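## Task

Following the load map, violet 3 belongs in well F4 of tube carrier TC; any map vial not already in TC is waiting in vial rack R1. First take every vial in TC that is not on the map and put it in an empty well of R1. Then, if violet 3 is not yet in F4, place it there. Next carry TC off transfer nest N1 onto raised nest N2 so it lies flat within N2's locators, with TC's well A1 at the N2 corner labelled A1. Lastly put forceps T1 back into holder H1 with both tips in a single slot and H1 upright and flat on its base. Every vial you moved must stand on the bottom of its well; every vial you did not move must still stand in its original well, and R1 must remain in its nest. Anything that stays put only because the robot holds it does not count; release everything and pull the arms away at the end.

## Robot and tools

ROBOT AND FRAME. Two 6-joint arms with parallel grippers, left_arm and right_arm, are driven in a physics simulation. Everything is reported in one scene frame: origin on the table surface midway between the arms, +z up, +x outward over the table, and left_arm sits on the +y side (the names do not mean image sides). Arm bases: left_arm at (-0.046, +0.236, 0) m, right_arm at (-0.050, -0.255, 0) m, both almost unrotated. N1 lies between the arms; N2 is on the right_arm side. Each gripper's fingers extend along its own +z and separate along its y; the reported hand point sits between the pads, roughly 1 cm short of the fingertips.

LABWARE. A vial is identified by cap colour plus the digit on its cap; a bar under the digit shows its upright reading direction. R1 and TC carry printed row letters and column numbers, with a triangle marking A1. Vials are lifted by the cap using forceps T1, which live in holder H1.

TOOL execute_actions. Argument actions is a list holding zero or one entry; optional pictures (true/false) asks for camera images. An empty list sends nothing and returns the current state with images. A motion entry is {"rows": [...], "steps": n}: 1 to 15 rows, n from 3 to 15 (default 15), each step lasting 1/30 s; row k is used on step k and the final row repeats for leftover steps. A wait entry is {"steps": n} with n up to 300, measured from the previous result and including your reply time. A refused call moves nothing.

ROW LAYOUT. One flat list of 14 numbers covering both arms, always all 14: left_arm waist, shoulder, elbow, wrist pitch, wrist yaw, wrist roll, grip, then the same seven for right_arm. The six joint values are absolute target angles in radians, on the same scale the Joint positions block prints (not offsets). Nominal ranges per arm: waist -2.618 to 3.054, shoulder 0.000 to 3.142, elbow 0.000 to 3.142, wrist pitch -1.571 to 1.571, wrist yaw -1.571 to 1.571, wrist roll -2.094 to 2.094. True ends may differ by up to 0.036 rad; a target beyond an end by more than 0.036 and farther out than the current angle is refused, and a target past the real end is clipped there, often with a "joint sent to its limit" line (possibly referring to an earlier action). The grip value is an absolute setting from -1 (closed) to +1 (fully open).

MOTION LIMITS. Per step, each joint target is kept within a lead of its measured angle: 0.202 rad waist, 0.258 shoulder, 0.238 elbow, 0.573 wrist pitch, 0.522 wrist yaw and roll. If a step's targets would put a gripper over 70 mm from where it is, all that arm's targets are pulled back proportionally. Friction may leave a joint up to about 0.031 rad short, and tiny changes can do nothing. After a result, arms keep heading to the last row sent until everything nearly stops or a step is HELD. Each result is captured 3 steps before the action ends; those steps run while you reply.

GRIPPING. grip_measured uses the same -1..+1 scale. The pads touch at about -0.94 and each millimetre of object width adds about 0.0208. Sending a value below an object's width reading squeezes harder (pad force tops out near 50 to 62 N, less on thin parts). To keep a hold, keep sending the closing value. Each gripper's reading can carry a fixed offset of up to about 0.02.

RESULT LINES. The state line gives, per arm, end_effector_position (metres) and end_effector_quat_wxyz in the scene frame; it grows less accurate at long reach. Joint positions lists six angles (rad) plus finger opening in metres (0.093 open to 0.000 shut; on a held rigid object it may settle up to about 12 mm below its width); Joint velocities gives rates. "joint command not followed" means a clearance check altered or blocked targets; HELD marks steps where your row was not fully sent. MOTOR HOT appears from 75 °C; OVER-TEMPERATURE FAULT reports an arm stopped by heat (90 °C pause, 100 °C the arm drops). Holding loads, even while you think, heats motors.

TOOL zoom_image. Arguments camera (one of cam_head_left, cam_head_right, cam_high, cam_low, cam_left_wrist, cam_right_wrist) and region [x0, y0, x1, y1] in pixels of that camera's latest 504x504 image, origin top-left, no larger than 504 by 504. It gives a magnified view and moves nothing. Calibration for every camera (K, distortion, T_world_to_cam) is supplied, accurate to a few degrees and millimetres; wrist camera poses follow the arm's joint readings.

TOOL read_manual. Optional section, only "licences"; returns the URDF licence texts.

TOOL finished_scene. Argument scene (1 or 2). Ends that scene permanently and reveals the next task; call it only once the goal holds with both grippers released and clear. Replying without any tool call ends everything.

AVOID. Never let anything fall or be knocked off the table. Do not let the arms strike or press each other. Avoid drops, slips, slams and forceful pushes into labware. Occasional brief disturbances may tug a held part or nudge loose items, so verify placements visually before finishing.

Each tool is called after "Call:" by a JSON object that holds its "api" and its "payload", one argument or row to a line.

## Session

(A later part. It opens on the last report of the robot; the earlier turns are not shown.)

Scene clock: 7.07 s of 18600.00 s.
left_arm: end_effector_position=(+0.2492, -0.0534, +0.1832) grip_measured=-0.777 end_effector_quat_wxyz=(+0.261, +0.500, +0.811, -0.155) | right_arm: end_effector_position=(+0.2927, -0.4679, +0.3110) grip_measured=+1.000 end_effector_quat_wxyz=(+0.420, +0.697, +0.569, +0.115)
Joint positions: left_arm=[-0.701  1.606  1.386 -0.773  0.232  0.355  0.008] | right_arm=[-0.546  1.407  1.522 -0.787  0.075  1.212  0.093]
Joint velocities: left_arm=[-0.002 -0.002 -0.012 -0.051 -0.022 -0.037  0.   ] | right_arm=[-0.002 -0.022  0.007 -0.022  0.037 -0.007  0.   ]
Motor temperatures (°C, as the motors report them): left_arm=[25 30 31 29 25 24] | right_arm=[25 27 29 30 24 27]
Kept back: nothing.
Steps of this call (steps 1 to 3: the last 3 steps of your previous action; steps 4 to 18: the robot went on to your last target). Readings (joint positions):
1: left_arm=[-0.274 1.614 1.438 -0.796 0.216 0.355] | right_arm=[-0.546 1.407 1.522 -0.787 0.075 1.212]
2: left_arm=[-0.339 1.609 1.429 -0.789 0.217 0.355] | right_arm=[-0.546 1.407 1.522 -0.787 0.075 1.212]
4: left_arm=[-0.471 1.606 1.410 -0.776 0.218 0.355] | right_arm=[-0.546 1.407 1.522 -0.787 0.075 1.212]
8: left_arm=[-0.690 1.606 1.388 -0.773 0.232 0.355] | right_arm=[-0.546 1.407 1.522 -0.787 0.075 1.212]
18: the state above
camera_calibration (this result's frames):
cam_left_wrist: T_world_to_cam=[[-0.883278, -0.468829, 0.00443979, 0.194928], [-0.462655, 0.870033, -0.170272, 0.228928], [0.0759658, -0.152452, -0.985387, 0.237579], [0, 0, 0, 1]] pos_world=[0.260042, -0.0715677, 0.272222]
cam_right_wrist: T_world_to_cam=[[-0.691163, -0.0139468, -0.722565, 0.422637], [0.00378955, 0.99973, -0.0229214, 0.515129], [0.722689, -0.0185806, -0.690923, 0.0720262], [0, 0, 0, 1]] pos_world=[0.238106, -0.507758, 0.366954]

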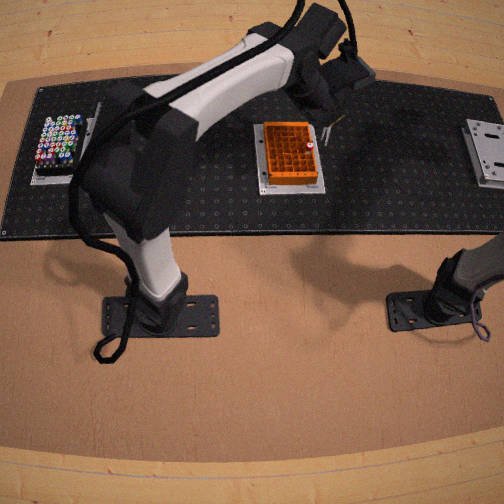

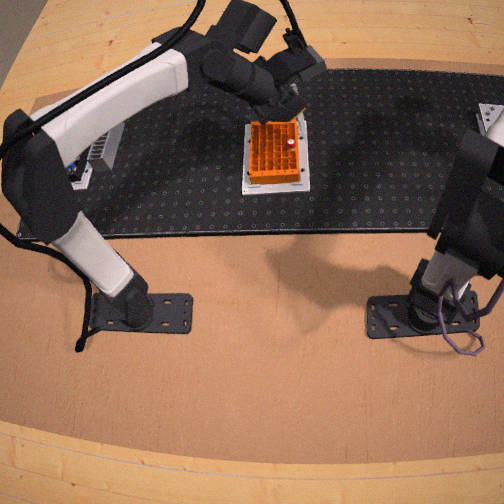

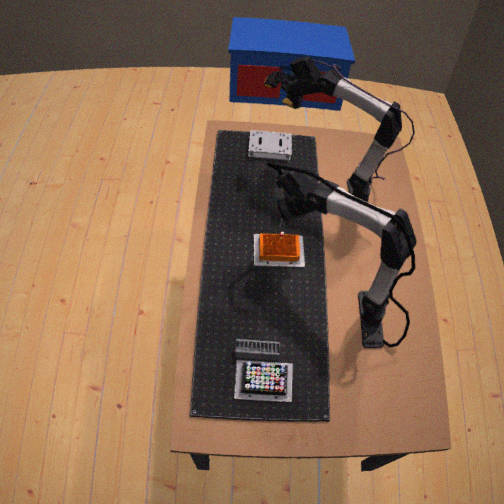

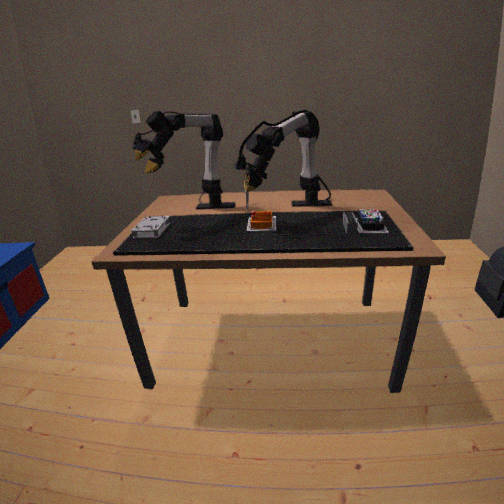

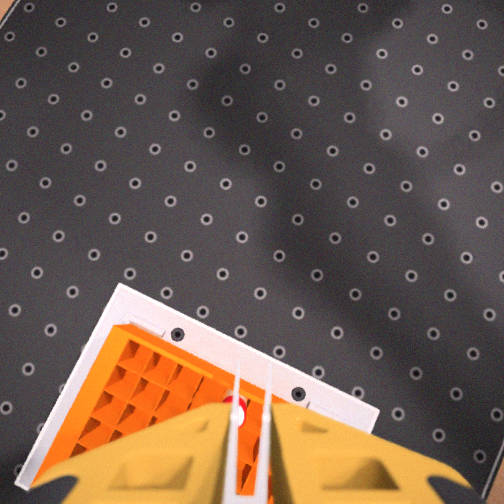

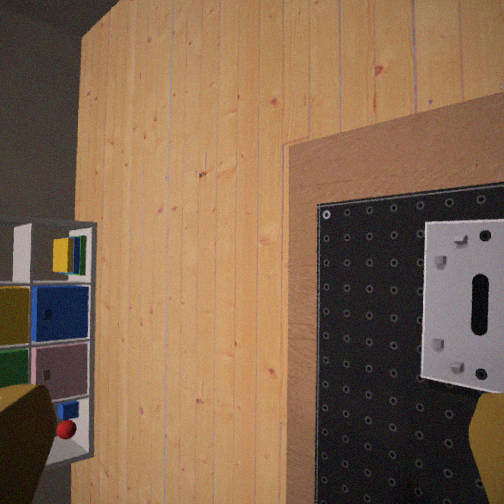

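Call:
{"api": "execute_actions", "payload": {
  "actions": [
    {"rows":[[-0.67,1.56,1.35,-0.755,0.224,0.355,-0.78,-0.546,1.407,1.522,-0.787,0.075,1.212,1],[-0.66,1.54,1.33,-0.75,0.224,0.355,-0.78,-0.546,1.407,1.522,-0.787,0.075,1.212,1],[-0.648,1.52,1.31,-0.74,0.224,0.355,-0.78,-0.546,1.407,1.522,-0.787,0.075,1.212,1],[-0.648,1.505,1.29,-0.738,0.224,0.355,-0.78,-0.546,1.407,1.522,-0.787,0.075,1.212,1]],"steps":15}
  ]
}}

Call:
{"api": "execute_actions", "payload": {
  "actions": [
    {"steps":6}
  ],
  "pictures": true
}}

Call:
{"api": "zoom_image", "payload": {
  "camera": "cam_head_left",
  "region": [260, 100, 350, 190]
}}

Scene clock: 7.70 s of 18600.00 s.
left_arm: end_effector_position=(+0.2471, -0.0279, +0.1830) grip_measured=-0.777 end_effector_quat_wxyz=(+0.269, +0.481, +0.821, -0.148) | right_arm: end_effector_position=(+0.2927, -0.4679, +0.3110) grip_measured=+1.000 end_effector_quat_wxyz=(+0.420, +0.697, +0.569, +0.115)
Joint positions: left_arm=[-0.655  1.527  1.303 -0.761  0.228  0.355  0.008] | right_arm=[-0.546  1.407  1.522 -0.787  0.075  1.212  0.093]
Joint velocities: left_arm=[ 0.007  0.002 -0.017 -0.022  0.022 -0.051 -0.001] | right_arm=[ 0.002  0.007  0.022  0.037  0.007 -0.022  0.   ]
Motor temperatures (°C, as the motors report them): left_arm=[25 30 31 29 25 24] | right_arm=[25 27 29 31 24 27]
Steps of this call (steps 1 to 7: the robot went on to your last target; steps 8 to 19: the first 12 steps of this action). Readings (joint positions):
8: left_arm=[-0.699 1.604 1.382 -0.770 0.232 0.355] | right_arm=[-0.546 1.407 1.522 -0.787 0.075 1.212]
9: left_arm=[-0.695 1.596 1.372 -0.766 0.232 0.355] | right_arm=[-0.546 1.407 1.522 -0.787 0.075 1.212]
11: left_arm=[-0.676 1.567 1.335 -0.761 0.232 0.355] | right_arm=[-0.546 1.407 1.522 -0.787 0.075 1.212]
15: left_arm=[-0.655 1.530 1.303 -0.761 0.228 0.355] | right_arm=[-0.546 1.407 1.522 -0.787 0.075 1.212]
19: the state above

Scene clock: 7.90 s of 18600.00 s.
left_arm: end_effector_position=(+0.2471, -0.0279, +0.1830) grip_measured=-0.777 end_effector_quat_wxyz=(+0.269, +0.481, +0.821, -0.148) | right_arm: end_effector_position=(+0.2927, -0.4679, +0.3110) grip_measured=+1.000 end_effector_quat_wxyz=(+0.420, +0.697, +0.569, +0.115)
Joint positions: left_arm=[-0.655  1.527  1.303 -0.761  0.228  0.355  0.008] | right_arm=[-0.546  1.407  1.522 -0.787  0.075  1.212  0.093]
Joint velocities: left_arm=[-0.007 -0.012  0.017 -0.022 -0.051 -0.022 -0.   ] | right_arm=[-0.012 -0.007 -0.007 -0.022  0.037  0.007  0.   ]
Motor temperatures (°C, as the motors report them): left_arm=[25 30 31 29 25 24] | right_arm=[25 27 29 31 24 27]
Kept back: nothing.
Steps of this call (steps 1 to 3: the last 3 steps of your previous action; steps 4 to 6: the robot went on to your last target). Readings (joint positions):
1: left_arm=[-0.655 1.527 1.303 -0.761 0.228 0.355] | right_arm=[-0.546 1.407 1.522 -0.787 0.075 1.212]
2: left_arm=[-0.655 1.527 1.303 -0.761 0.228 0.355] | right_arm=[-0.546 1.407 1.522 -0.787 0.075 1.212]
4: left_arm=[-0.655 1.527 1.303 -0.761 0.228 0.355] | right_arm=[-0.546 1.407 1.522 -0.787 0.075 1.212]
6: the state above
camera_calibration (this result's frames):
cam_left_wrist: T_world_to_cam=[[-0.860036, -0.51023, -0.00162315, 0.199197], [-0.501992, 0.84671, -0.176311, 0.215873], [0.0913334, -0.150819, -0.984333, 0.237473], [0, 0, 0, 1]] pos_world=[0.257995, -0.0453303, 0.272136]
cam_right_wrist: T_world_to_cam=[[-0.691163, -0.0139468, -0.722565, 0.422637], [0.00378955, 0.99973, -0.0229214, 0.515129], [0.722689, -0.0185806, -0.690923, 0.0720262], [0, 0, 0, 1]] pos_world=[0.238106, -0.507758, 0.366954]

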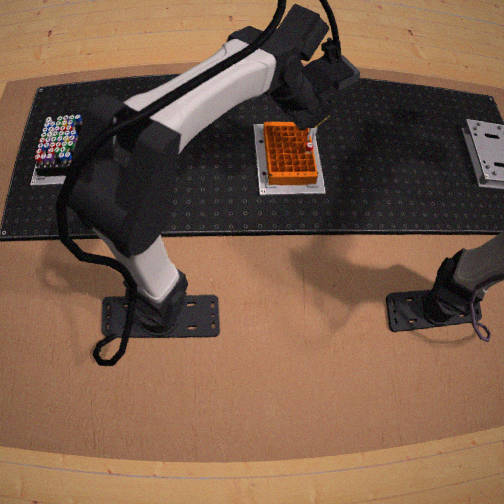

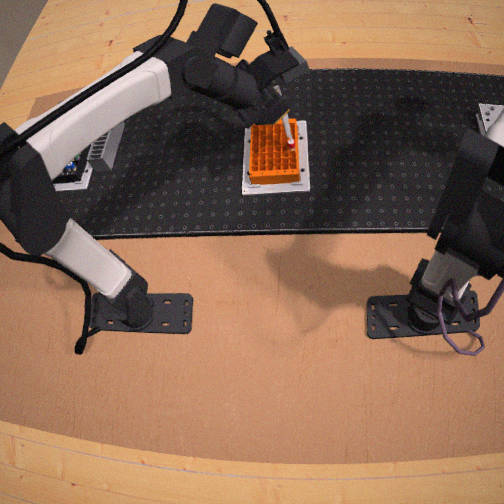

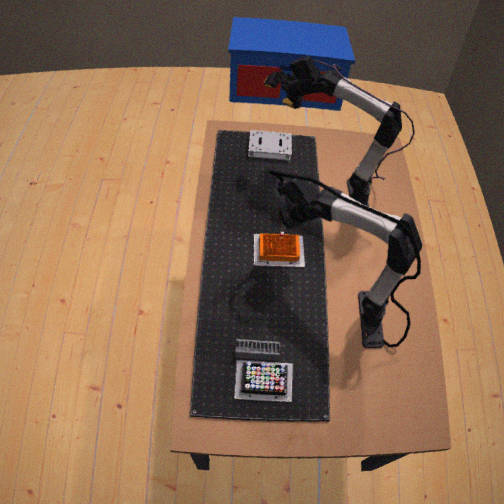

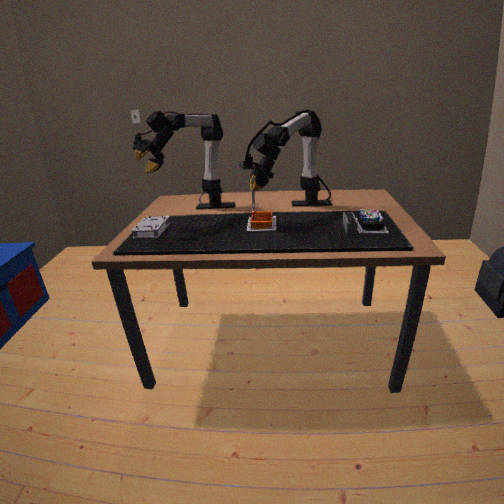

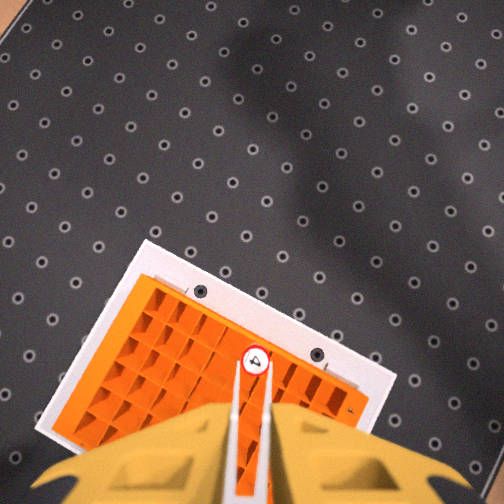

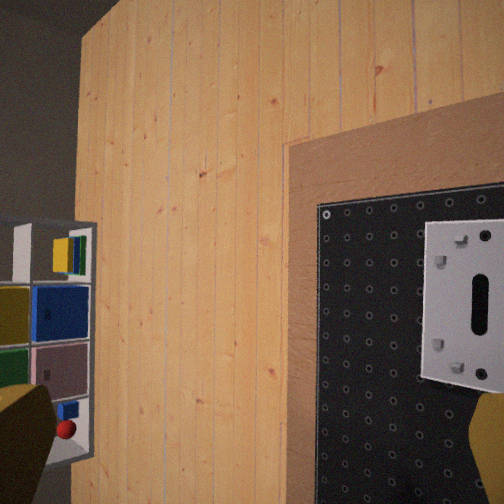

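Region (260, 100, 350, 190) of cam_head_left's 504x504 image, scaled by 5.600, with more detail than that image has.

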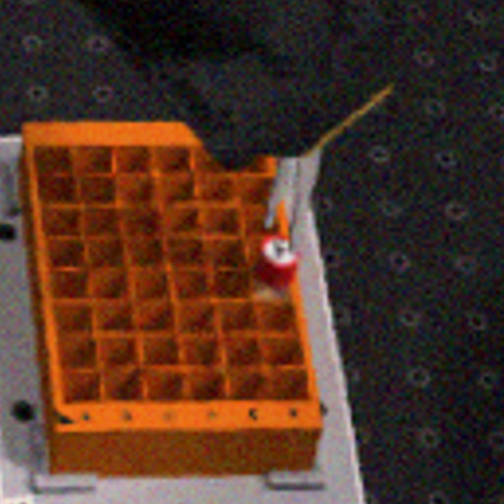

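Call:
{"api": "execute_actions", "payload": {
  "actions": [
    {"rows":[[-0.655,1.527,1.29,-0.73,0.224,0.355,-0.755,-0.546,1.407,1.522,-0.787,0.075,1.212,1],[-0.655,1.527,1.284,-0.724,0.224,0.355,-0.755,-0.546,1.407,1.522,-0.787,0.075,1.212,1],[-0.655,1.527,1.278,-0.718,0.224,0.355,-0.755,-0.546,1.407,1.522,-0.787,0.075,1.212,1],[-0.655,1.527,1.272,-0.712,0.224,0.355,-0.755,-0.546,1.407,1.522,-0.787,0.075,1.212,1],[-0.655,1.527,1.266,-0.706,0.224,0.355,-0.755,-0.546,1.407,1.522,-0.787,0.075,1.212,1],[-0.655,1.527,1.26,-0.7,0.224,0.355,-0.755,-0.546,1.407,1.522,-0.787,0.075,1.212,1],[-0.655,1.527,1.254,-0.694,0.224,0.355,-0.755,-0.546,1.407,1.522,-0.787,0.075,1.212,1],[-0.655,1.527,1.248,-0.69,0.224,0.355,-0.755,-0.546,1.407,1.522,-0.787,0.075,1.212,1]],"steps":15}
  ]
}}

Call:
{"api": "execute_actions", "payload": {
  "actions": [
    {"steps":6}
  ],
  "pictures": true
}}

Call:
{"api": "zoom_image", "payload": {
  "camera": "cam_head_left",
  "region": [280, 120, 340, 170]
}}

Call:
{"api": "zoom_image", "payload": {
  "camera": "cam_left_wrist",
  "region": [200, 320, 310, 410]
}}

Scene clock: 8.50 s of 18600.00 s.
left_arm: end_effector_position=(+0.2454, -0.0267, +0.1705) grip_measured=-0.758 end_effector_quat_wxyz=(+0.264, +0.481, +0.823, -0.148) | right_arm: end_effector_position=(+0.2927, -0.4679, +0.3110) grip_measured=+1.000 end_effector_quat_wxyz=(+0.420, +0.697, +0.569, +0.115)
Joint positions: left_arm=[-0.655  1.527  1.259 -0.726  0.228  0.355  0.009] | right_arm=[-0.546  1.407  1.522 -0.787  0.075  1.212  0.093]
Joint velocities: left_arm=[-0.022 -0.017 -0.012  0.007 -0.037 -0.037 -0.   ] | right_arm=[-0.017 -0.017 -0.007 -0.007  0.051  0.007  0.   ]
Motor temperatures (°C, as the motors report them): left_arm=[25 30 31 29 25 24] | right_arm=[25 27 29 31 24 27]
Steps of this call (steps 1 to 6: the robot went on to your last target; steps 7 to 18: the first 12 steps of this action). Readings (joint positions):
7: left_arm=[-0.655 1.527 1.303 -0.760 0.228 0.355] | right_arm=[-0.546 1.407 1.522 -0.787 0.075 1.212]
8: left_arm=[-0.655 1.527 1.303 -0.759 0.228 0.355] | right_arm=[-0.546 1.407 1.522 -0.787 0.075 1.212]
10: left_arm=[-0.655 1.527 1.298 -0.750 0.228 0.355] | right_arm=[-0.546 1.407 1.522 -0.787 0.075 1.212]
14: left_arm=[-0.655 1.527 1.272 -0.731 0.228 0.355] | right_arm=[-0.546 1.407 1.522 -0.787 0.075 1.212]
18: the state above

Scene clock: 8.70 s of 18600.00 s.
left_arm: end_effector_position=(+0.2468, -0.0277, +0.1717) grip_measured=-0.758 end_effector_quat_wxyz=(+0.268, +0.481, +0.822, -0.148) | right_arm: end_effector_position=(+0.2927, -0.4679, +0.3110) grip_measured=+1.000 end_effector_quat_wxyz=(+0.420, +0.697, +0.569, +0.115)
Joint positions: left_arm=[-0.655  1.527  1.259 -0.718  0.228  0.355  0.009] | right_arm=[-0.546  1.407  1.522 -0.787  0.075  1.212  0.093]
Joint velocities: left_arm=[-0.007  0.012  0.002  0.007 -0.066 -0.037  0.001] | right_arm=[ 0.002 -0.012 -0.002  0.022 -0.081  0.007  0.   ]
Motor temperatures (°C, as the motors report them): left_arm=[25 30 31 29 25 24] | right_arm=[25 27 29 31 24 27]
Kept back: nothing.
Steps of this call (steps 1 to 3: the last 3 steps of your previous action; steps 4 to 6: the robot went on to your last target). Readings (joint positions):
1: left_arm=[-0.655 1.527 1.259 -0.725 0.228 0.355] | right_arm=[-0.546 1.407 1.522 -0.787 0.075 1.212]
2: left_arm=[-0.655 1.527 1.259 -0.723 0.228 0.355] | right_arm=[-0.546 1.407 1.522 -0.787 0.075 1.212]
4: left_arm=[-0.655 1.527 1.259 -0.720 0.228 0.355] | right_arm=[-0.546 1.407 1.522 -0.787 0.075 1.212]
6: the state above
camera_calibration (this result's frames):
cam_left_wrist: T_world_to_cam=[[-0.860037, -0.51023, -0.00117718, 0.198988], [-0.502154, 0.84683, -0.175273, 0.213478], [0.0904264, -0.15015, -0.984519, 0.226661], [0, 0, 0, 1]] pos_world=[0.25784, -0.0452164, 0.260803]
cam_right_wrist: T_world_to_cam=[[-0.691163, -0.0139468, -0.722565, 0.422637], [0.00378955, 0.99973, -0.0229214, 0.515129], [0.722689, -0.0185806, -0.690923, 0.0720262], [0, 0, 0, 1]] pos_world=[0.238106, -0.507758, 0.366954]

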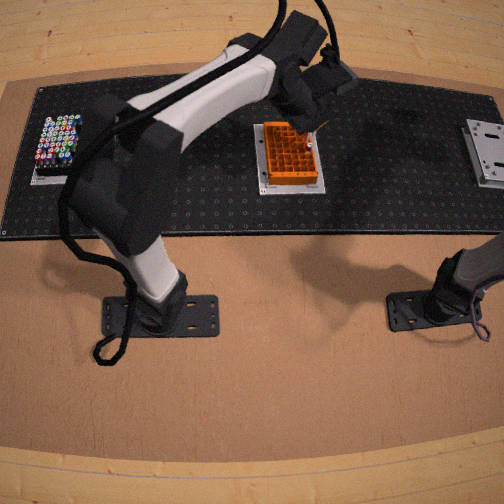

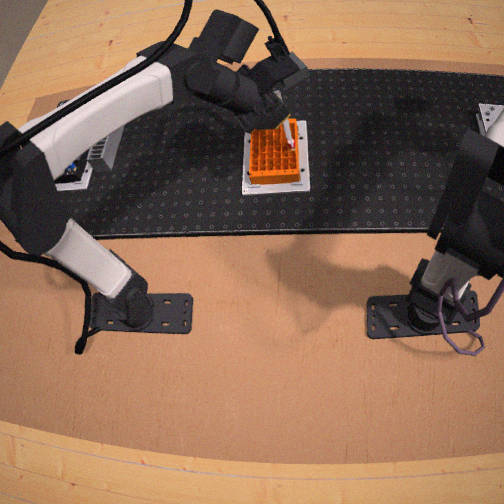

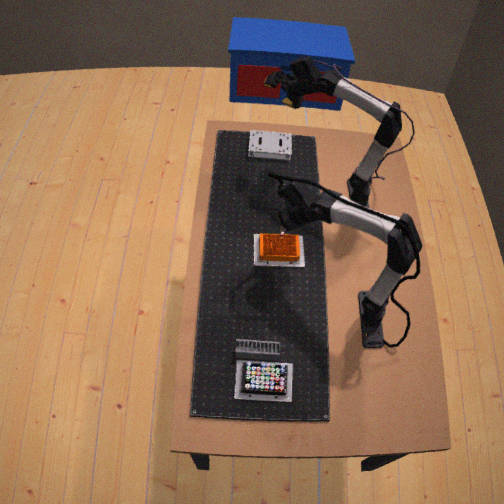

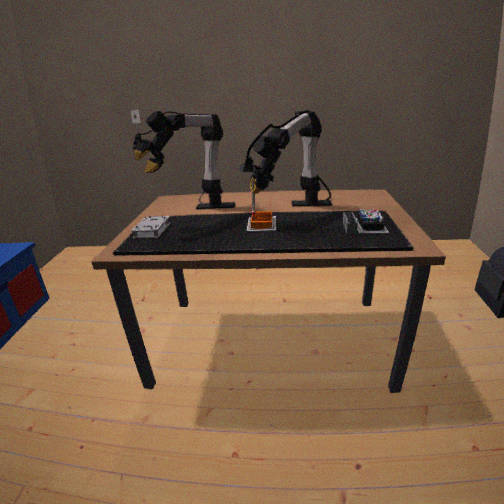

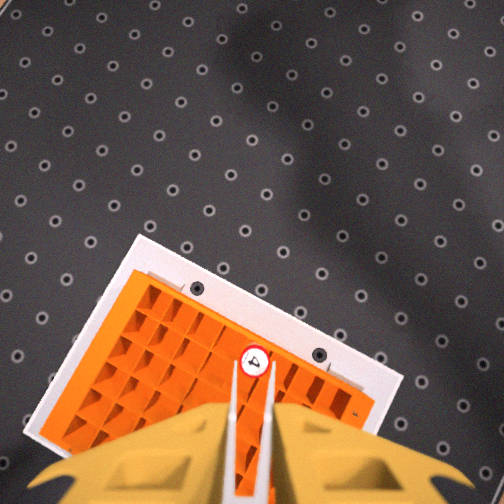

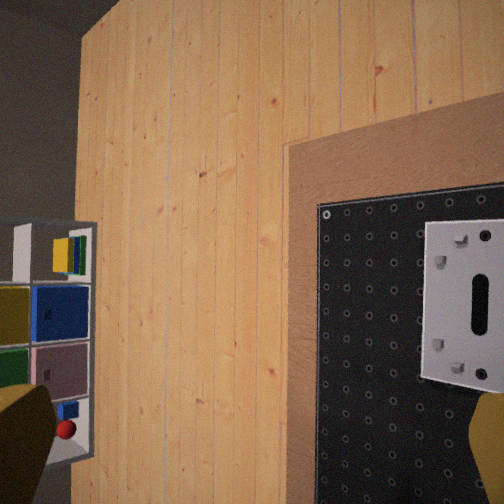

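Region (280, 120, 340, 170) of cam_head_left's 504x504 image, scaled by 8.400, with more detail than that image has.

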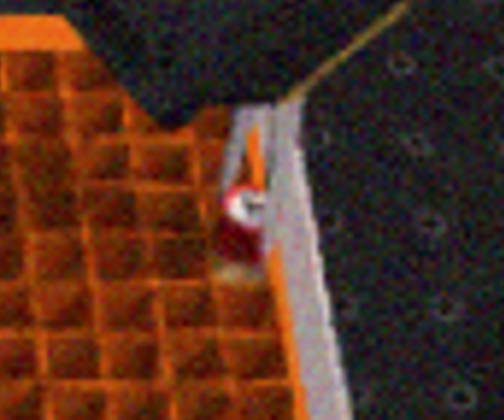

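Region (200, 320, 310, 410) of cam_left_wrist's 504x504 image, scaled by 4.582, with more detail than that image has; it fills the top 412 rows of this view, and the rest is white.

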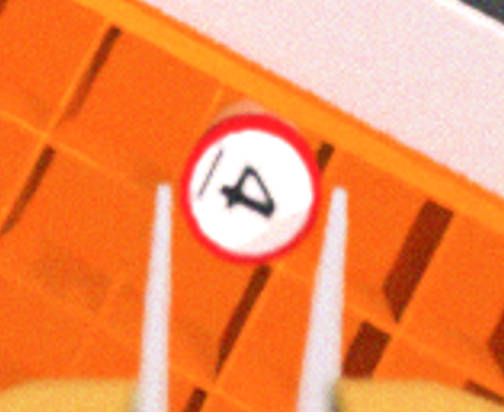

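Call:
{"api": "execute_actions", "payload": {
  "actions": [
    {"rows":[[-0.655,1.527,1.24,-0.675,0.224,0.355,-0.755,-0.546,1.407,1.522,-0.787,0.075,1.212,1],[-0.655,1.527,1.234,-0.665,0.224,0.355,-0.755,-0.546,1.407,1.522,-0.787,0.075,1.212,1],[-0.655,1.527,1.228,-0.66,0.224,0.355,-0.755,-0.546,1.407,1.522,-0.787,0.075,1.212,1],[-0.655,1.527,1.222,-0.66,0.224,0.355,-0.755,-0.546,1.407,1.522,-0.787,0.075,1.212,1]],"steps":15}
  ]
}}

Call:
{"api": "execute_actions", "payload": {
  "actions": [
    {"rows":[[-0.655,1.527,1.222,-0.66,0.224,0.355,-0.78,-0.546,1.407,1.522,-0.787,0.075,1.212,1],[-0.655,1.527,1.222,-0.66,0.224,0.355,-0.8,-0.546,1.407,1.522,-0.787,0.075,1.212,1],[-0.655,1.527,1.222,-0.66,0.224,0.355,-0.82,-0.546,1.407,1.522,-0.787,0.075,1.212,1],[-0.655,1.527,1.222,-0.66,0.224,0.355,-0.84,-0.546,1.407,1.522,-0.787,0.075,1.212,1],[-0.655,1.527,1.222,-0.66,0.224,0.355,-0.86,-0.546,1.407,1.522,-0.787,0.075,1.212,1],[-0.655,1.527,1.222,-0.66,0.224,0.355,-0.88,-0.546,1.407,1.522,-0.787,0.075,1.212,1]],"steps":11}
  ],
  "pictures": true
}}

Call:
{"api": "zoom_image", "payload": {
  "camera": "cam_head_left",
  "region": [280, 120, 340, 170]
}}

Call:
{"api": "zoom_image", "payload": {
  "camera": "cam_left_wrist",
  "region": [200, 320, 310, 410]
}}

Scene clock: 9.40 s of 18600.00 s.
left_arm: end_effector_position=(+0.2471, -0.0279, +0.1656) grip_measured=-0.758 end_effector_quat_wxyz=(+0.270, +0.481, +0.821, -0.148) | right_arm: end_effector_position=(+0.2927, -0.4679, +0.3110) grip_measured=+1.000 end_effector_quat_wxyz=(+0.420, +0.697, +0.569, +0.115)
Joint positions: left_arm=[-0.655  1.527  1.233 -0.689  0.228  0.355  0.009] | right_arm=[-0.546  1.407  1.522 -0.787  0.075  1.212  0.093]
Joint velocities: left_arm=[ 0.007  0.002  0.007  0.007  0.022 -0.081  0.001] | right_arm=[-0.007  0.002  0.002  0.022 -0.007 -0.022  0.   ]
Motor temperatures (°C, as the motors report them): left_arm=[25 30 31 29 25 24] | right_arm=[25 27 29 31 24 27]
Steps of this call (steps 1 to 9: the robot went on to your last target; steps 10 to 21: the first 12 steps of this action). Readings (joint positions):
10: left_arm=[-0.655 1.527 1.259 -0.714 0.228 0.355] | right_arm=[-0.546 1.407 1.522 -0.787 0.075 1.212]
11: left_arm=[-0.655 1.527 1.257 -0.709 0.228 0.355] | right_arm=[-0.546 1.407 1.522 -0.787 0.075 1.212]
13: left_arm=[-0.655 1.527 1.248 -0.697 0.228 0.355] | right_arm=[-0.546 1.407 1.522 -0.787 0.075 1.212]
17: left_arm=[-0.655 1.527 1.234 -0.692 0.228 0.355] | right_arm=[-0.546 1.407 1.522 -0.787 0.075 1.212]
21: the state above

Scene clock: 9.77 s of 18600.00 s.
left_arm: end_effector_position=(+0.2475, -0.0282, +0.1659) grip_measured=-0.869 end_effector_quat_wxyz=(+0.271, +0.481, +0.821, -0.148) | right_arm: end_effector_position=(+0.2927, -0.4679, +0.3110) grip_measured=+1.000 end_effector_quat_wxyz=(+0.420, +0.697, +0.569, +0.115)
Joint positions: left_arm=[-0.655  1.527  1.233 -0.686  0.228  0.355  0.003] | right_arm=[-0.546  1.407  1.522 -0.787  0.075  1.212  0.093]
Joint velocities: left_arm=[-0.007  0.002  0.002  0.022  0.007 -0.022  0.   ] | right_arm=[-0.002 -0.017  0.002 -0.037 -0.066  0.051  0.   ]
Motor temperatures (°C, as the motors report them): left_arm=[25 30 31 29 25 24] | right_arm=[25 27 29 31 24 27]
Steps of this call (steps 1 to 3: the last 3 steps of your previous action; steps 4 to 11: the first 8 steps of this action). Readings (joint positions):
4: left_arm=[-0.655 1.527 1.233 -0.686 0.228 0.355] | right_arm=[-0.546 1.407 1.522 -0.787 0.075 1.212]
5: left_arm=[-0.655 1.527 1.233 -0.686 0.228 0.355] | right_arm=[-0.546 1.407 1.522 -0.787 0.075 1.212]
7: left_arm=[-0.655 1.527 1.233 -0.686 0.228 0.355] | right_arm=[-0.546 1.407 1.522 -0.787 0.075 1.212]
11: the state above
camera_calibration (this result's frames):
cam_left_wrist: T_world_to_cam=[[-0.860028, -0.510237, -0.00325837, 0.199632], [-0.50139, 0.846267, -0.180113, 0.213769], [0.0946575, -0.153268, -0.983641, 0.21951], [0, 0, 0, 1]] pos_world=[0.258092, -0.0454022, 0.255072]
cam_right_wrist: T_world_to_cam=[[-0.691163, -0.0139468, -0.722565, 0.422637], [0.00378955, 0.99973, -0.0229214, 0.515129], [0.722689, -0.0185806, -0.690923, 0.0720262], [0, 0, 0, 1]] pos_world=[0.238106, -0.507758, 0.366954]

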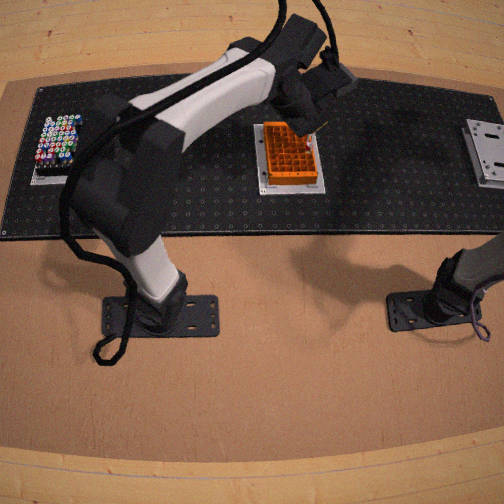

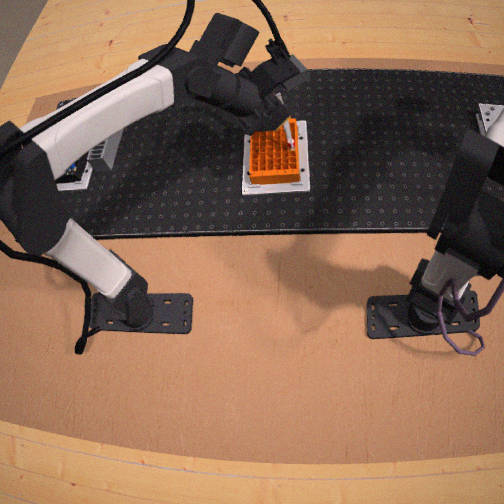

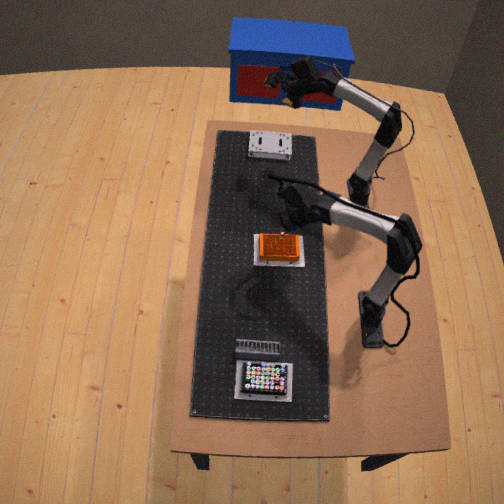

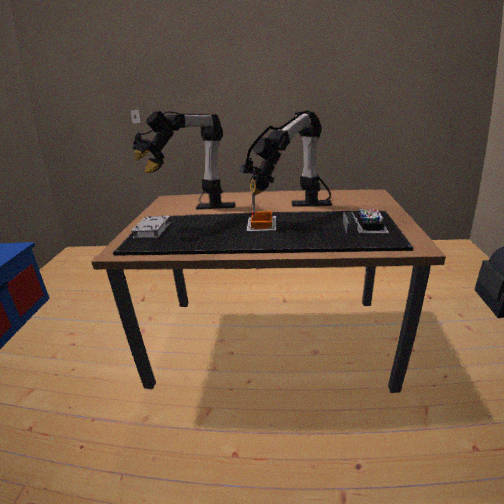

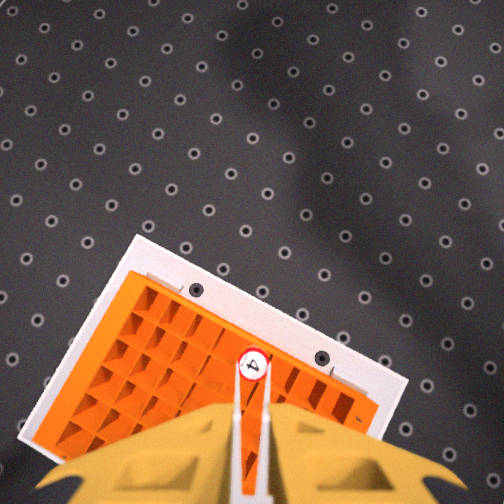

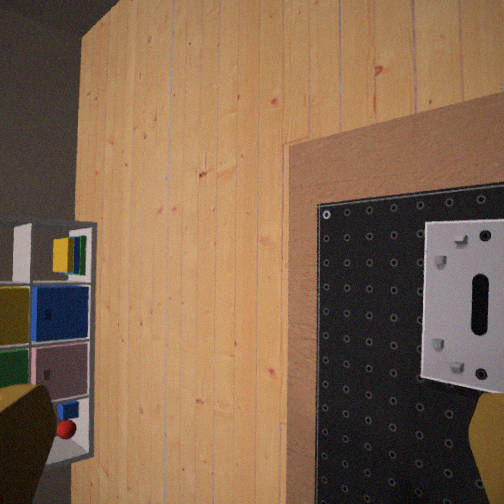

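Region (280, 120, 340, 170) of cam_head_left's 504x504 image, scaled by 8.400, with more detail than that image has.

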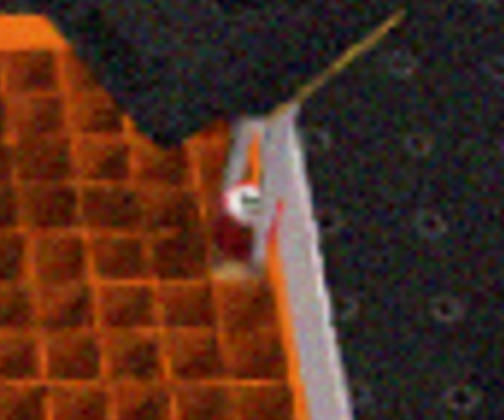

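Region (200, 320, 310, 410) of cam_left_wrist's 504x504 image, scaled by 4.582, with more detail than that image has; it fills the top 412 rows of this view, and the rest is white.

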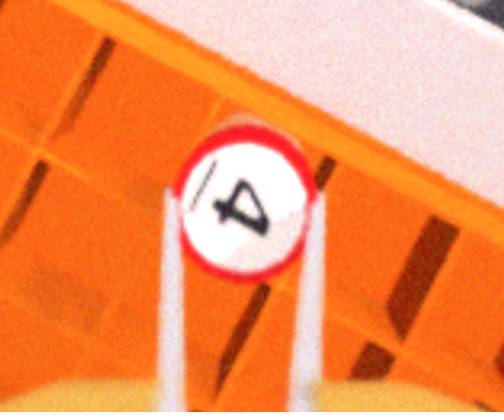

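Call:
{"api": "execute_actions", "payload": {
  "actions": [
    {"rows":[[-0.655,1.527,1.255,-0.72,0.224,0.355,-0.88,-0.546,1.407,1.522,-0.787,0.075,1.212,1],[-0.655,1.527,1.267,-0.735,0.224,0.355,-0.88,-0.546,1.407,1.522,-0.787,0.075,1.212,1],[-0.655,1.527,1.279,-0.75,0.224,0.355,-0.88,-0.546,1.407,1.522,-0.787,0.075,1.212,1],[-0.655,1.527,1.291,-0.764,0.224,0.355,-0.88,-0.546,1.407,1.522,-0.787,0.075,1.212,1],[-0.655,1.527,1.303,-0.777,0.224,0.355,-0.88,-0.546,1.407,1.522,-0.787,0.075,1.212,1],[-0.655,1.527,1.315,-0.79,0.224,0.355,-0.88,-0.546,1.407,1.522,-0.787,0.075,1.212,1],[-0.655,1.527,1.327,-0.802,0.224,0.355,-0.88,-0.546,1.407,1.522,-0.787,0.075,1.212,1],[-0.655,1.527,1.339,-0.814,0.224,0.355,-0.88,-0.546,1.407,1.522,-0.787,0.075,1.212,1],[-0.655,1.527,1.351,-0.826,0.224,0.355,-0.88,-0.546,1.407,1.522,-0.787,0.075,1.212,1],[-0.655,1.527,1.363,-0.838,0.224,0.355,-0.88,-0.546,1.407,1.522,-0.787,0.075,1.212,1],[-0.655,1.527,1.375,-0.85,0.224,0.355,-0.88,-0.546,1.407,1.522,-0.787,0.075,1.212,1],[-0.655,1.527,1.39,-0.865,0.224,0.355,-0.88,-0.546,1.407,1.522,-0.787,0.075,1.212,1],[-0.655,1.527,1.41,-0.885,0.224,0.355,-0.88,-0.546,1.407,1.522,-0.787,0.075,1.212,1],[-0.655,1.527,1.43,-0.905,0.224,0.355,-0.88,-0.546,1.407,1.522,-0.787,0.075,1.212,1],[-0.655,1.527,1.45,-0.925,0.224,0.355,-0.88,-0.546,1.407,1.522,-0.787,0.075,1.212,1]],"steps":15}
  ]
}}

Call:
{"api": "execute_actions", "payload": {
  "actions": [
    {"rows":[[-0.64,1.527,1.47,-0.945,0.224,0.355,-0.88,-0.546,1.407,1.522,-0.787,0.075,1.212,1],[-0.62,1.527,1.49,-0.965,0.224,0.355,-0.88,-0.546,1.407,1.522,-0.787,0.075,1.212,1],[-0.59,1.527,1.51,-0.98,0.224,0.355,-0.88,-0.546,1.407,1.522,-0.787,0.075,1.212,1],[-0.55,1.54,1.53,-0.98,0.224,0.355,-0.88,-0.546,1.407,1.522,-0.787,0.075,1.212,1],[-0.505,1.55,1.54,-0.98,0.224,0.355,-0.88,-0.546,1.407,1.522,-0.787,0.075,1.212,1],[-0.46,1.56,1.55,-0.98,0.224,0.355,-0.88,-0.546,1.407,1.522,-0.787,0.075,1.212,1],[-0.415,1.57,1.56,-0.98,0.224,0.355,-0.88,-0.546,1.407,1.522,-0.787,0.075,1.212,1],[-0.37,1.58,1.57,-0.98,0.224,0.355,-0.88,-0.546,1.407,1.522,-0.787,0.075,1.212,1],[-0.325,1.59,1.58,-0.98,0.224,0.355,-0.88,-0.546,1.407,1.522,-0.787,0.075,1.212,1],[-0.28,1.6,1.59,-0.98,0.224,0.355,-0.88,-0.546,1.407,1.522,-0.787,0.075,1.212,1],[-0.235,1.61,1.6,-0.98,0.224,0.355,-0.88,-0.546,1.407,1.522,-0.787,0.075,1.212,1],[-0.19,1.62,1.61,-0.98,0.224,0.355,-0.88,-0.546,1.407,1.522,-0.787,0.075,1.212,1],[-0.145,1.63,1.62,-0.98,0.224,0.355,-0.88,-0.546,1.407,1.522,-0.787,0.075,1.212,1],[-0.1,1.64,1.62,-0.98,0.224,0.355,-0.88,-0.546,1.407,1.522,-0.787,0.075,1.212,1],[-0.055,1.64,1.62,-0.98,0.224,0.355,-0.88,-0.546,1.407,1.522,-0.787,0.075,1.212,1]],"steps":15}
  ]
}}

Call:
{"api": "execute_actions", "payload": {
  "actions": [
    {"rows":[[-0.01,1.64,1.62,-0.98,0.224,0.355,-0.88,-0.546,1.407,1.522,-0.787,0.075,1.212,1],[0.035,1.64,1.62,-0.98,0.224,0.355,-0.88,-0.546,1.407,1.522,-0.787,0.075,1.212,1],[0.08,1.64,1.62,-0.98,0.224,0.355,-0.88,-0.546,1.407,1.522,-0.787,0.075,1.212,1],[0.125,1.64,1.62,-0.98,0.224,0.355,-0.88,-0.546,1.407,1.522,-0.787,0.075,1.212,1],[0.17,1.64,1.62,-0.98,0.224,0.355,-0.88,-0.546,1.407,1.522,-0.787,0.075,1.212,1],[0.215,1.64,1.62,-0.98,0.224,0.355,-0.88,-0.546,1.407,1.522,-0.787,0.075,1.212,1],[0.26,1.64,1.62,-0.98,0.224,0.355,-0.88,-0.546,1.407,1.522,-0.787,0.075,1.212,1],[0.305,1.64,1.62,-0.98,0.224,0.355,-0.88,-0.546,1.407,1.522,-0.787,0.075,1.212,1],[0.35,1.64,1.62,-0.98,0.224,0.355,-0.88,-0.546,1.407,1.522,-0.787,0.075,1.212,1],[0.395,1.64,1.62,-0.98,0.224,0.355,-0.88,-0.546,1.407,1.522,-0.787,0.075,1.212,1],[0.44,1.64,1.62,-0.98,0.224,0.355,-0.88,-0.546,1.407,1.522,-0.787,0.075,1.212,1],[0.475,1.64,1.62,-0.98,0.224,0.355,-0.88,-0.546,1.407,1.522,-0.787,0.075,1.212,1],[0.505,1.64,1.62,-0.98,0.224,0.355,-0.88,-0.546,1.407,1.522,-0.787,0.075,1.212,1],[0.525,1.64,1.62,-0.98,0.224,0.355,-0.88,-0.546,1.407,1.522,-0.787,0.075,1.212,1],[0.54,1.64,1.62,-0.98,0.224,0.355,-0.88,-0.546,1.407,1.522,-0.787,0.075,1.212,1]],"steps":15}
  ]
}}

Call:
{"api": "execute_actions", "payload": {
  "actions": [
    {"steps":12}
  ],
  "pictures": true
}}

Call:
{"api": "zoom_image", "payload": {
  "camera": "cam_left_wrist",
  "region": [150, 270, 330, 410]
}}

Scene clock: 10.80 s of 18600.00 s.
left_arm: end_effector_position=(+0.2464, -0.0274, +0.1932) grip_measured=-0.869 end_effector_quat_wxyz=(+0.268, +0.481, +0.822, -0.148) | right_arm: end_effector_position=(+0.2927, -0.4679, +0.3110) grip_measured=+1.000 end_effector_quat_wxyz=(+0.420, +0.697, +0.569, +0.115)
Joint positions: left_arm=[-0.655  1.527  1.345 -0.804  0.228  0.355  0.003] | right_arm=[-0.546  1.407  1.522 -0.787  0.075  1.212  0.093]
Joint velocities: left_arm=[ 0.022  0.007  0.364 -0.403 -0.037  0.007 -0.   ] | right_arm=[ 0.002  0.002 -0.002  0.007 -0.007  0.037  0.   ]
Motor temperatures (°C, as the motors report them): left_arm=[25 30 31 29 25 24] | right_arm=[25 27 29 31 24 27]
Steps of this call (steps 1 to 3: the last 3 steps of your previous action; steps 4 to 15: the robot went on to your last target; steps 16 to 19: nothing new was sent; steps 20 to 31: the first 12 steps of this action). Readings (joint positions):
20: left_arm=[-0.655 1.527 1.233 -0.689 0.228 0.355] | right_arm=[-0.546 1.407 1.522 -0.787 0.075 1.212]
21: left_arm=[-0.655 1.527 1.236 -0.694 0.228 0.355] | right_arm=[-0.546 1.407 1.522 -0.787 0.075 1.212]
23: left_arm=[-0.655 1.527 1.248 -0.713 0.228 0.355] | right_arm=[-0.546 1.407 1.522 -0.787 0.075 1.212]
27: left_arm=[-0.655 1.527 1.295 -0.757 0.228 0.355] | right_arm=[-0.546 1.407 1.522 -0.787 0.075 1.212]
31: the state above

Scene clock: 11.30 s of 18600.00 s.
left_arm: end_effector_position=(+0.3366, +0.0952, +0.2423) grip_measured=-0.869 end_effector_quat_wxyz=(+0.307, +0.318, +0.892, -0.095) | right_arm: end_effector_position=(+0.2927, -0.4679, +0.3110) grip_measured=+1.000 end_effector_quat_wxyz=(+0.420, +0.697, +0.569, +0.115)
Joint positions: left_arm=[-0.277  1.582  1.576 -0.948  0.23   0.355  0.003] | right_arm=[-0.546  1.407  1.522 -0.787  0.075  1.212  0.093]
Joint velocities: left_arm=[ 1.267  0.418  0.247 -0.037  0.007  0.051 -0.   ] | right_arm=[ 0.012  0.007 -0.007  0.095  0.022 -0.007  0.   ]
Motor temperatures (°C, as the motors report them): left_arm=[25 30 31 29 25 24] | right_arm=[25 28 29 31 24 27]
Steps of this call (steps 1 to 3: the last 3 steps of your previous action; steps 4 to 15: the first 12 steps of this action). Readings (joint positions):
4: left_arm=[-0.655 1.527 1.412 -0.868 0.228 0.355] | right_arm=[-0.546 1.407 1.522 -0.787 0.075 1.212]
5: left_arm=[-0.653 1.527 1.432 -0.885 0.229 0.355] | right_arm=[-0.546 1.407 1.522 -0.787 0.075 1.212]
7: left_arm=[-0.629 1.527 1.473 -0.916 0.231 0.355] | right_arm=[-0.546 1.407 1.522 -0.787 0.075 1.212]
11: left_arm=[-0.471 1.536 1.537 -0.942 0.235 0.355] | right_arm=[-0.546 1.407 1.522 -0.787 0.075 1.212]
15: the state above

Scene clock: 11.80 s of 18600.00 s.
left_arm: end_effector_position=(+0.3464, +0.3690, +0.2255) grip_measured=-0.869 end_effector_quat_wxyz=(+0.298, +0.001, +0.955, +0.005) | right_arm: end_effector_position=(+0.2927, -0.4679, +0.3110) grip_measured=+1.000 end_effector_quat_wxyz=(+0.420, +0.697, +0.569, +0.115)
Joint positions: left_arm=[ 0.397  1.638  1.596 -0.961  0.224  0.355  0.003] | right_arm=[-0.546  1.407  1.522 -0.787  0.075  1.212  0.093]
Joint velocities: left_arm=[ 1.219  0.012 -0.002 -0.081  0.037 -0.037  0.001] | right_arm=[ 0.012 -0.012  0.012 -0.007 -0.022  0.007  0.   ]
Motor temperatures (°C, as the motors report them): left_arm=[25 30 32 29 25 24] | right_arm=[25 28 29 31 24 27]
Steps of this call (steps 1 to 3: the last 3 steps of your previous action; steps 4 to 15: the first 12 steps of this action). Readings (joint positions):
4: left_arm=[-0.099 1.628 1.596 -0.952 0.228 0.355] | right_arm=[-0.546 1.407 1.522 -0.787 0.075 1.212]
5: left_arm=[-0.054 1.633 1.596 -0.954 0.227 0.355] | right_arm=[-0.546 1.407 1.522 -0.787 0.075 1.212]
7: left_arm=[0.037 1.638 1.596 -0.958 0.226 0.355] | right_arm=[-0.546 1.407 1.522 -0.787 0.075 1.212]
11: left_arm=[0.219 1.638 1.596 -0.961 0.225 0.355] | right_arm=[-0.546 1.407 1.522 -0.787 0.075 1.212]
15: the state above

Scene clock: 12.20 s of 18600.00 s.
left_arm: end_effector_position=(+0.3205, +0.4259, +0.2243) grip_measured=-0.869 end_effector_quat_wxyz=(+0.292, -0.071, +0.953, +0.029) | right_arm: end_effector_position=(+0.2927, -0.4679, +0.3110) grip_measured=+1.000 end_effector_quat_wxyz=(+0.420, +0.697, +0.569, +0.115)
Joint positions: left_arm=[ 0.546  1.638  1.596 -0.969  0.217  0.355  0.003] | right_arm=[-0.546  1.407  1.522 -0.787  0.075  1.212  0.093]
Joint velocities: left_arm=[-0.002 -0.002  0.012  0.022  0.081 -0.022 -0.   ] | right_arm=[-0.002  0.012 -0.007  0.007 -0.037  0.007  0.   ]
Motor temperatures (°C, as the motors report them): left_arm=[25 30 32 29 25 24] | right_arm=[25 28 29 31 24 27]
Kept back: nothing.
Steps of this call (steps 1 to 3: the last 3 steps of your previous action; steps 4 to 12: the robot went on to your last target). Readings (joint positions):
1: left_arm=[0.439 1.638 1.596 -0.961 0.223 0.355] | right_arm=[-0.546 1.407 1.522 -0.787 0.075 1.212]
2: left_arm=[0.476 1.638 1.596 -0.962 0.222 0.355] | right_arm=[-0.546 1.407 1.522 -0.787 0.075 1.212]
4: left_arm=[0.529 1.638 1.596 -0.963 0.218 0.355] | right_arm=[-0.546 1.407 1.522 -0.787 0.075 1.212]
8: left_arm=[0.546 1.638 1.596 -0.967 0.217 0.355] | right_arm=[-0.546 1.407 1.522 -0.787 0.075 1.212]
12: the state above
camera_calibration (this result's frames):
cam_left_wrist: T_world_to_cam=[[0.171628, -0.985162, -0.000162804, 0.365299], [-0.974266, -0.169705, -0.148343, 0.453756], [0.146114, 0.0256184, -0.988936, 0.248218], [0, 0, 0, 1]] pos_world=[0.343115, 0.430524, 0.312842]
cam_right_wrist: T_world_to_cam=[[-0.691163, -0.0139468, -0.722565, 0.422637], [0.00378955, 0.99973, -0.0229214, 0.515129], [0.722689, -0.0185806, -0.690923, 0.0720262], [0, 0, 0, 1]] pos_world=[0.238106, -0.507758, 0.366954]

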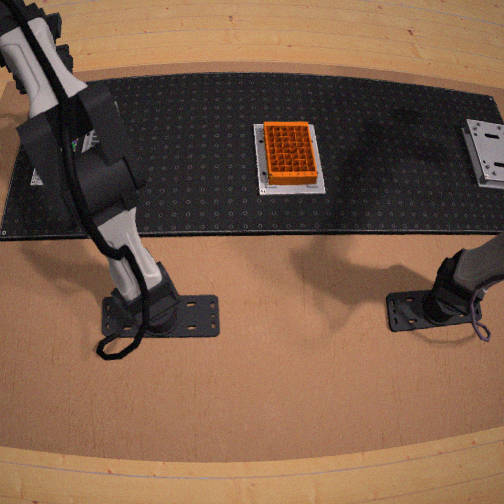

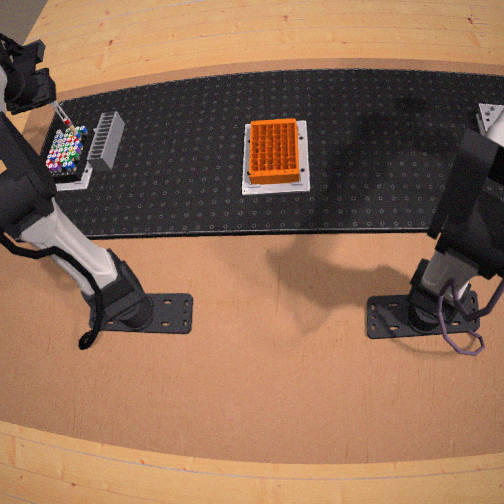

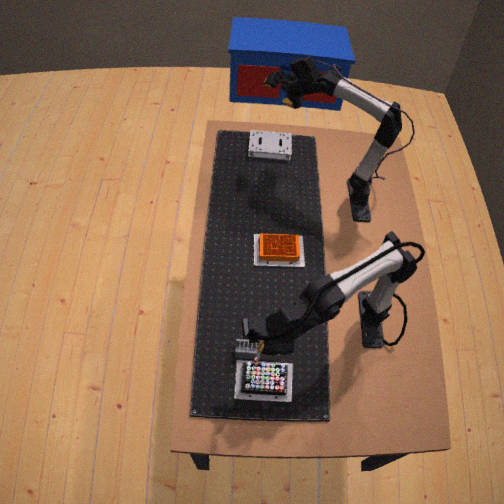

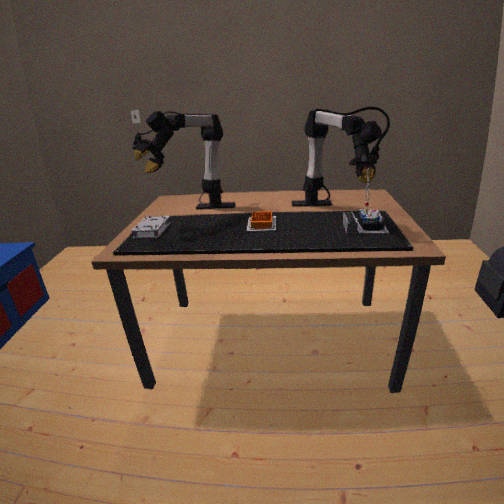

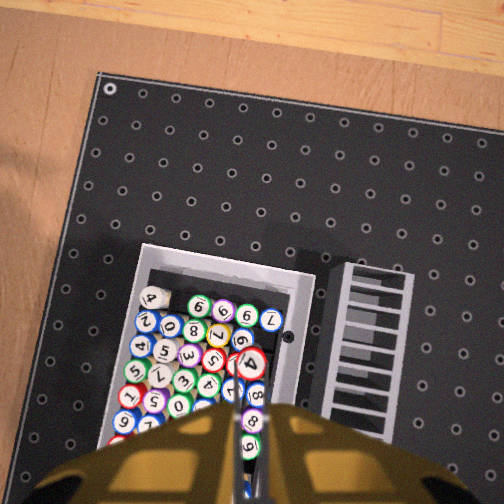

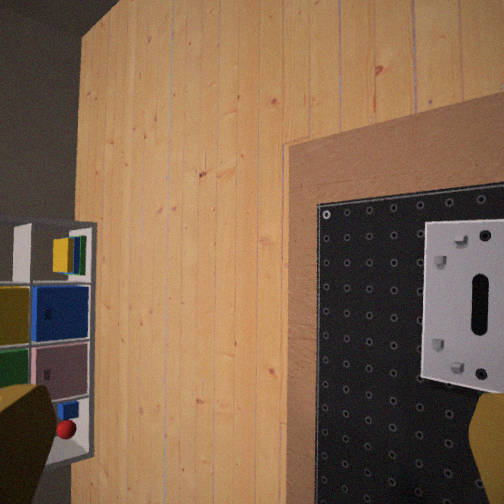

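Region (150, 270, 330, 410) of cam_left_wrist's 504x504 image, scaled by 2.800, with more detail than that image has.

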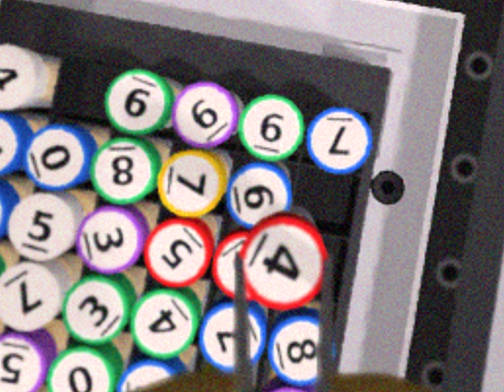

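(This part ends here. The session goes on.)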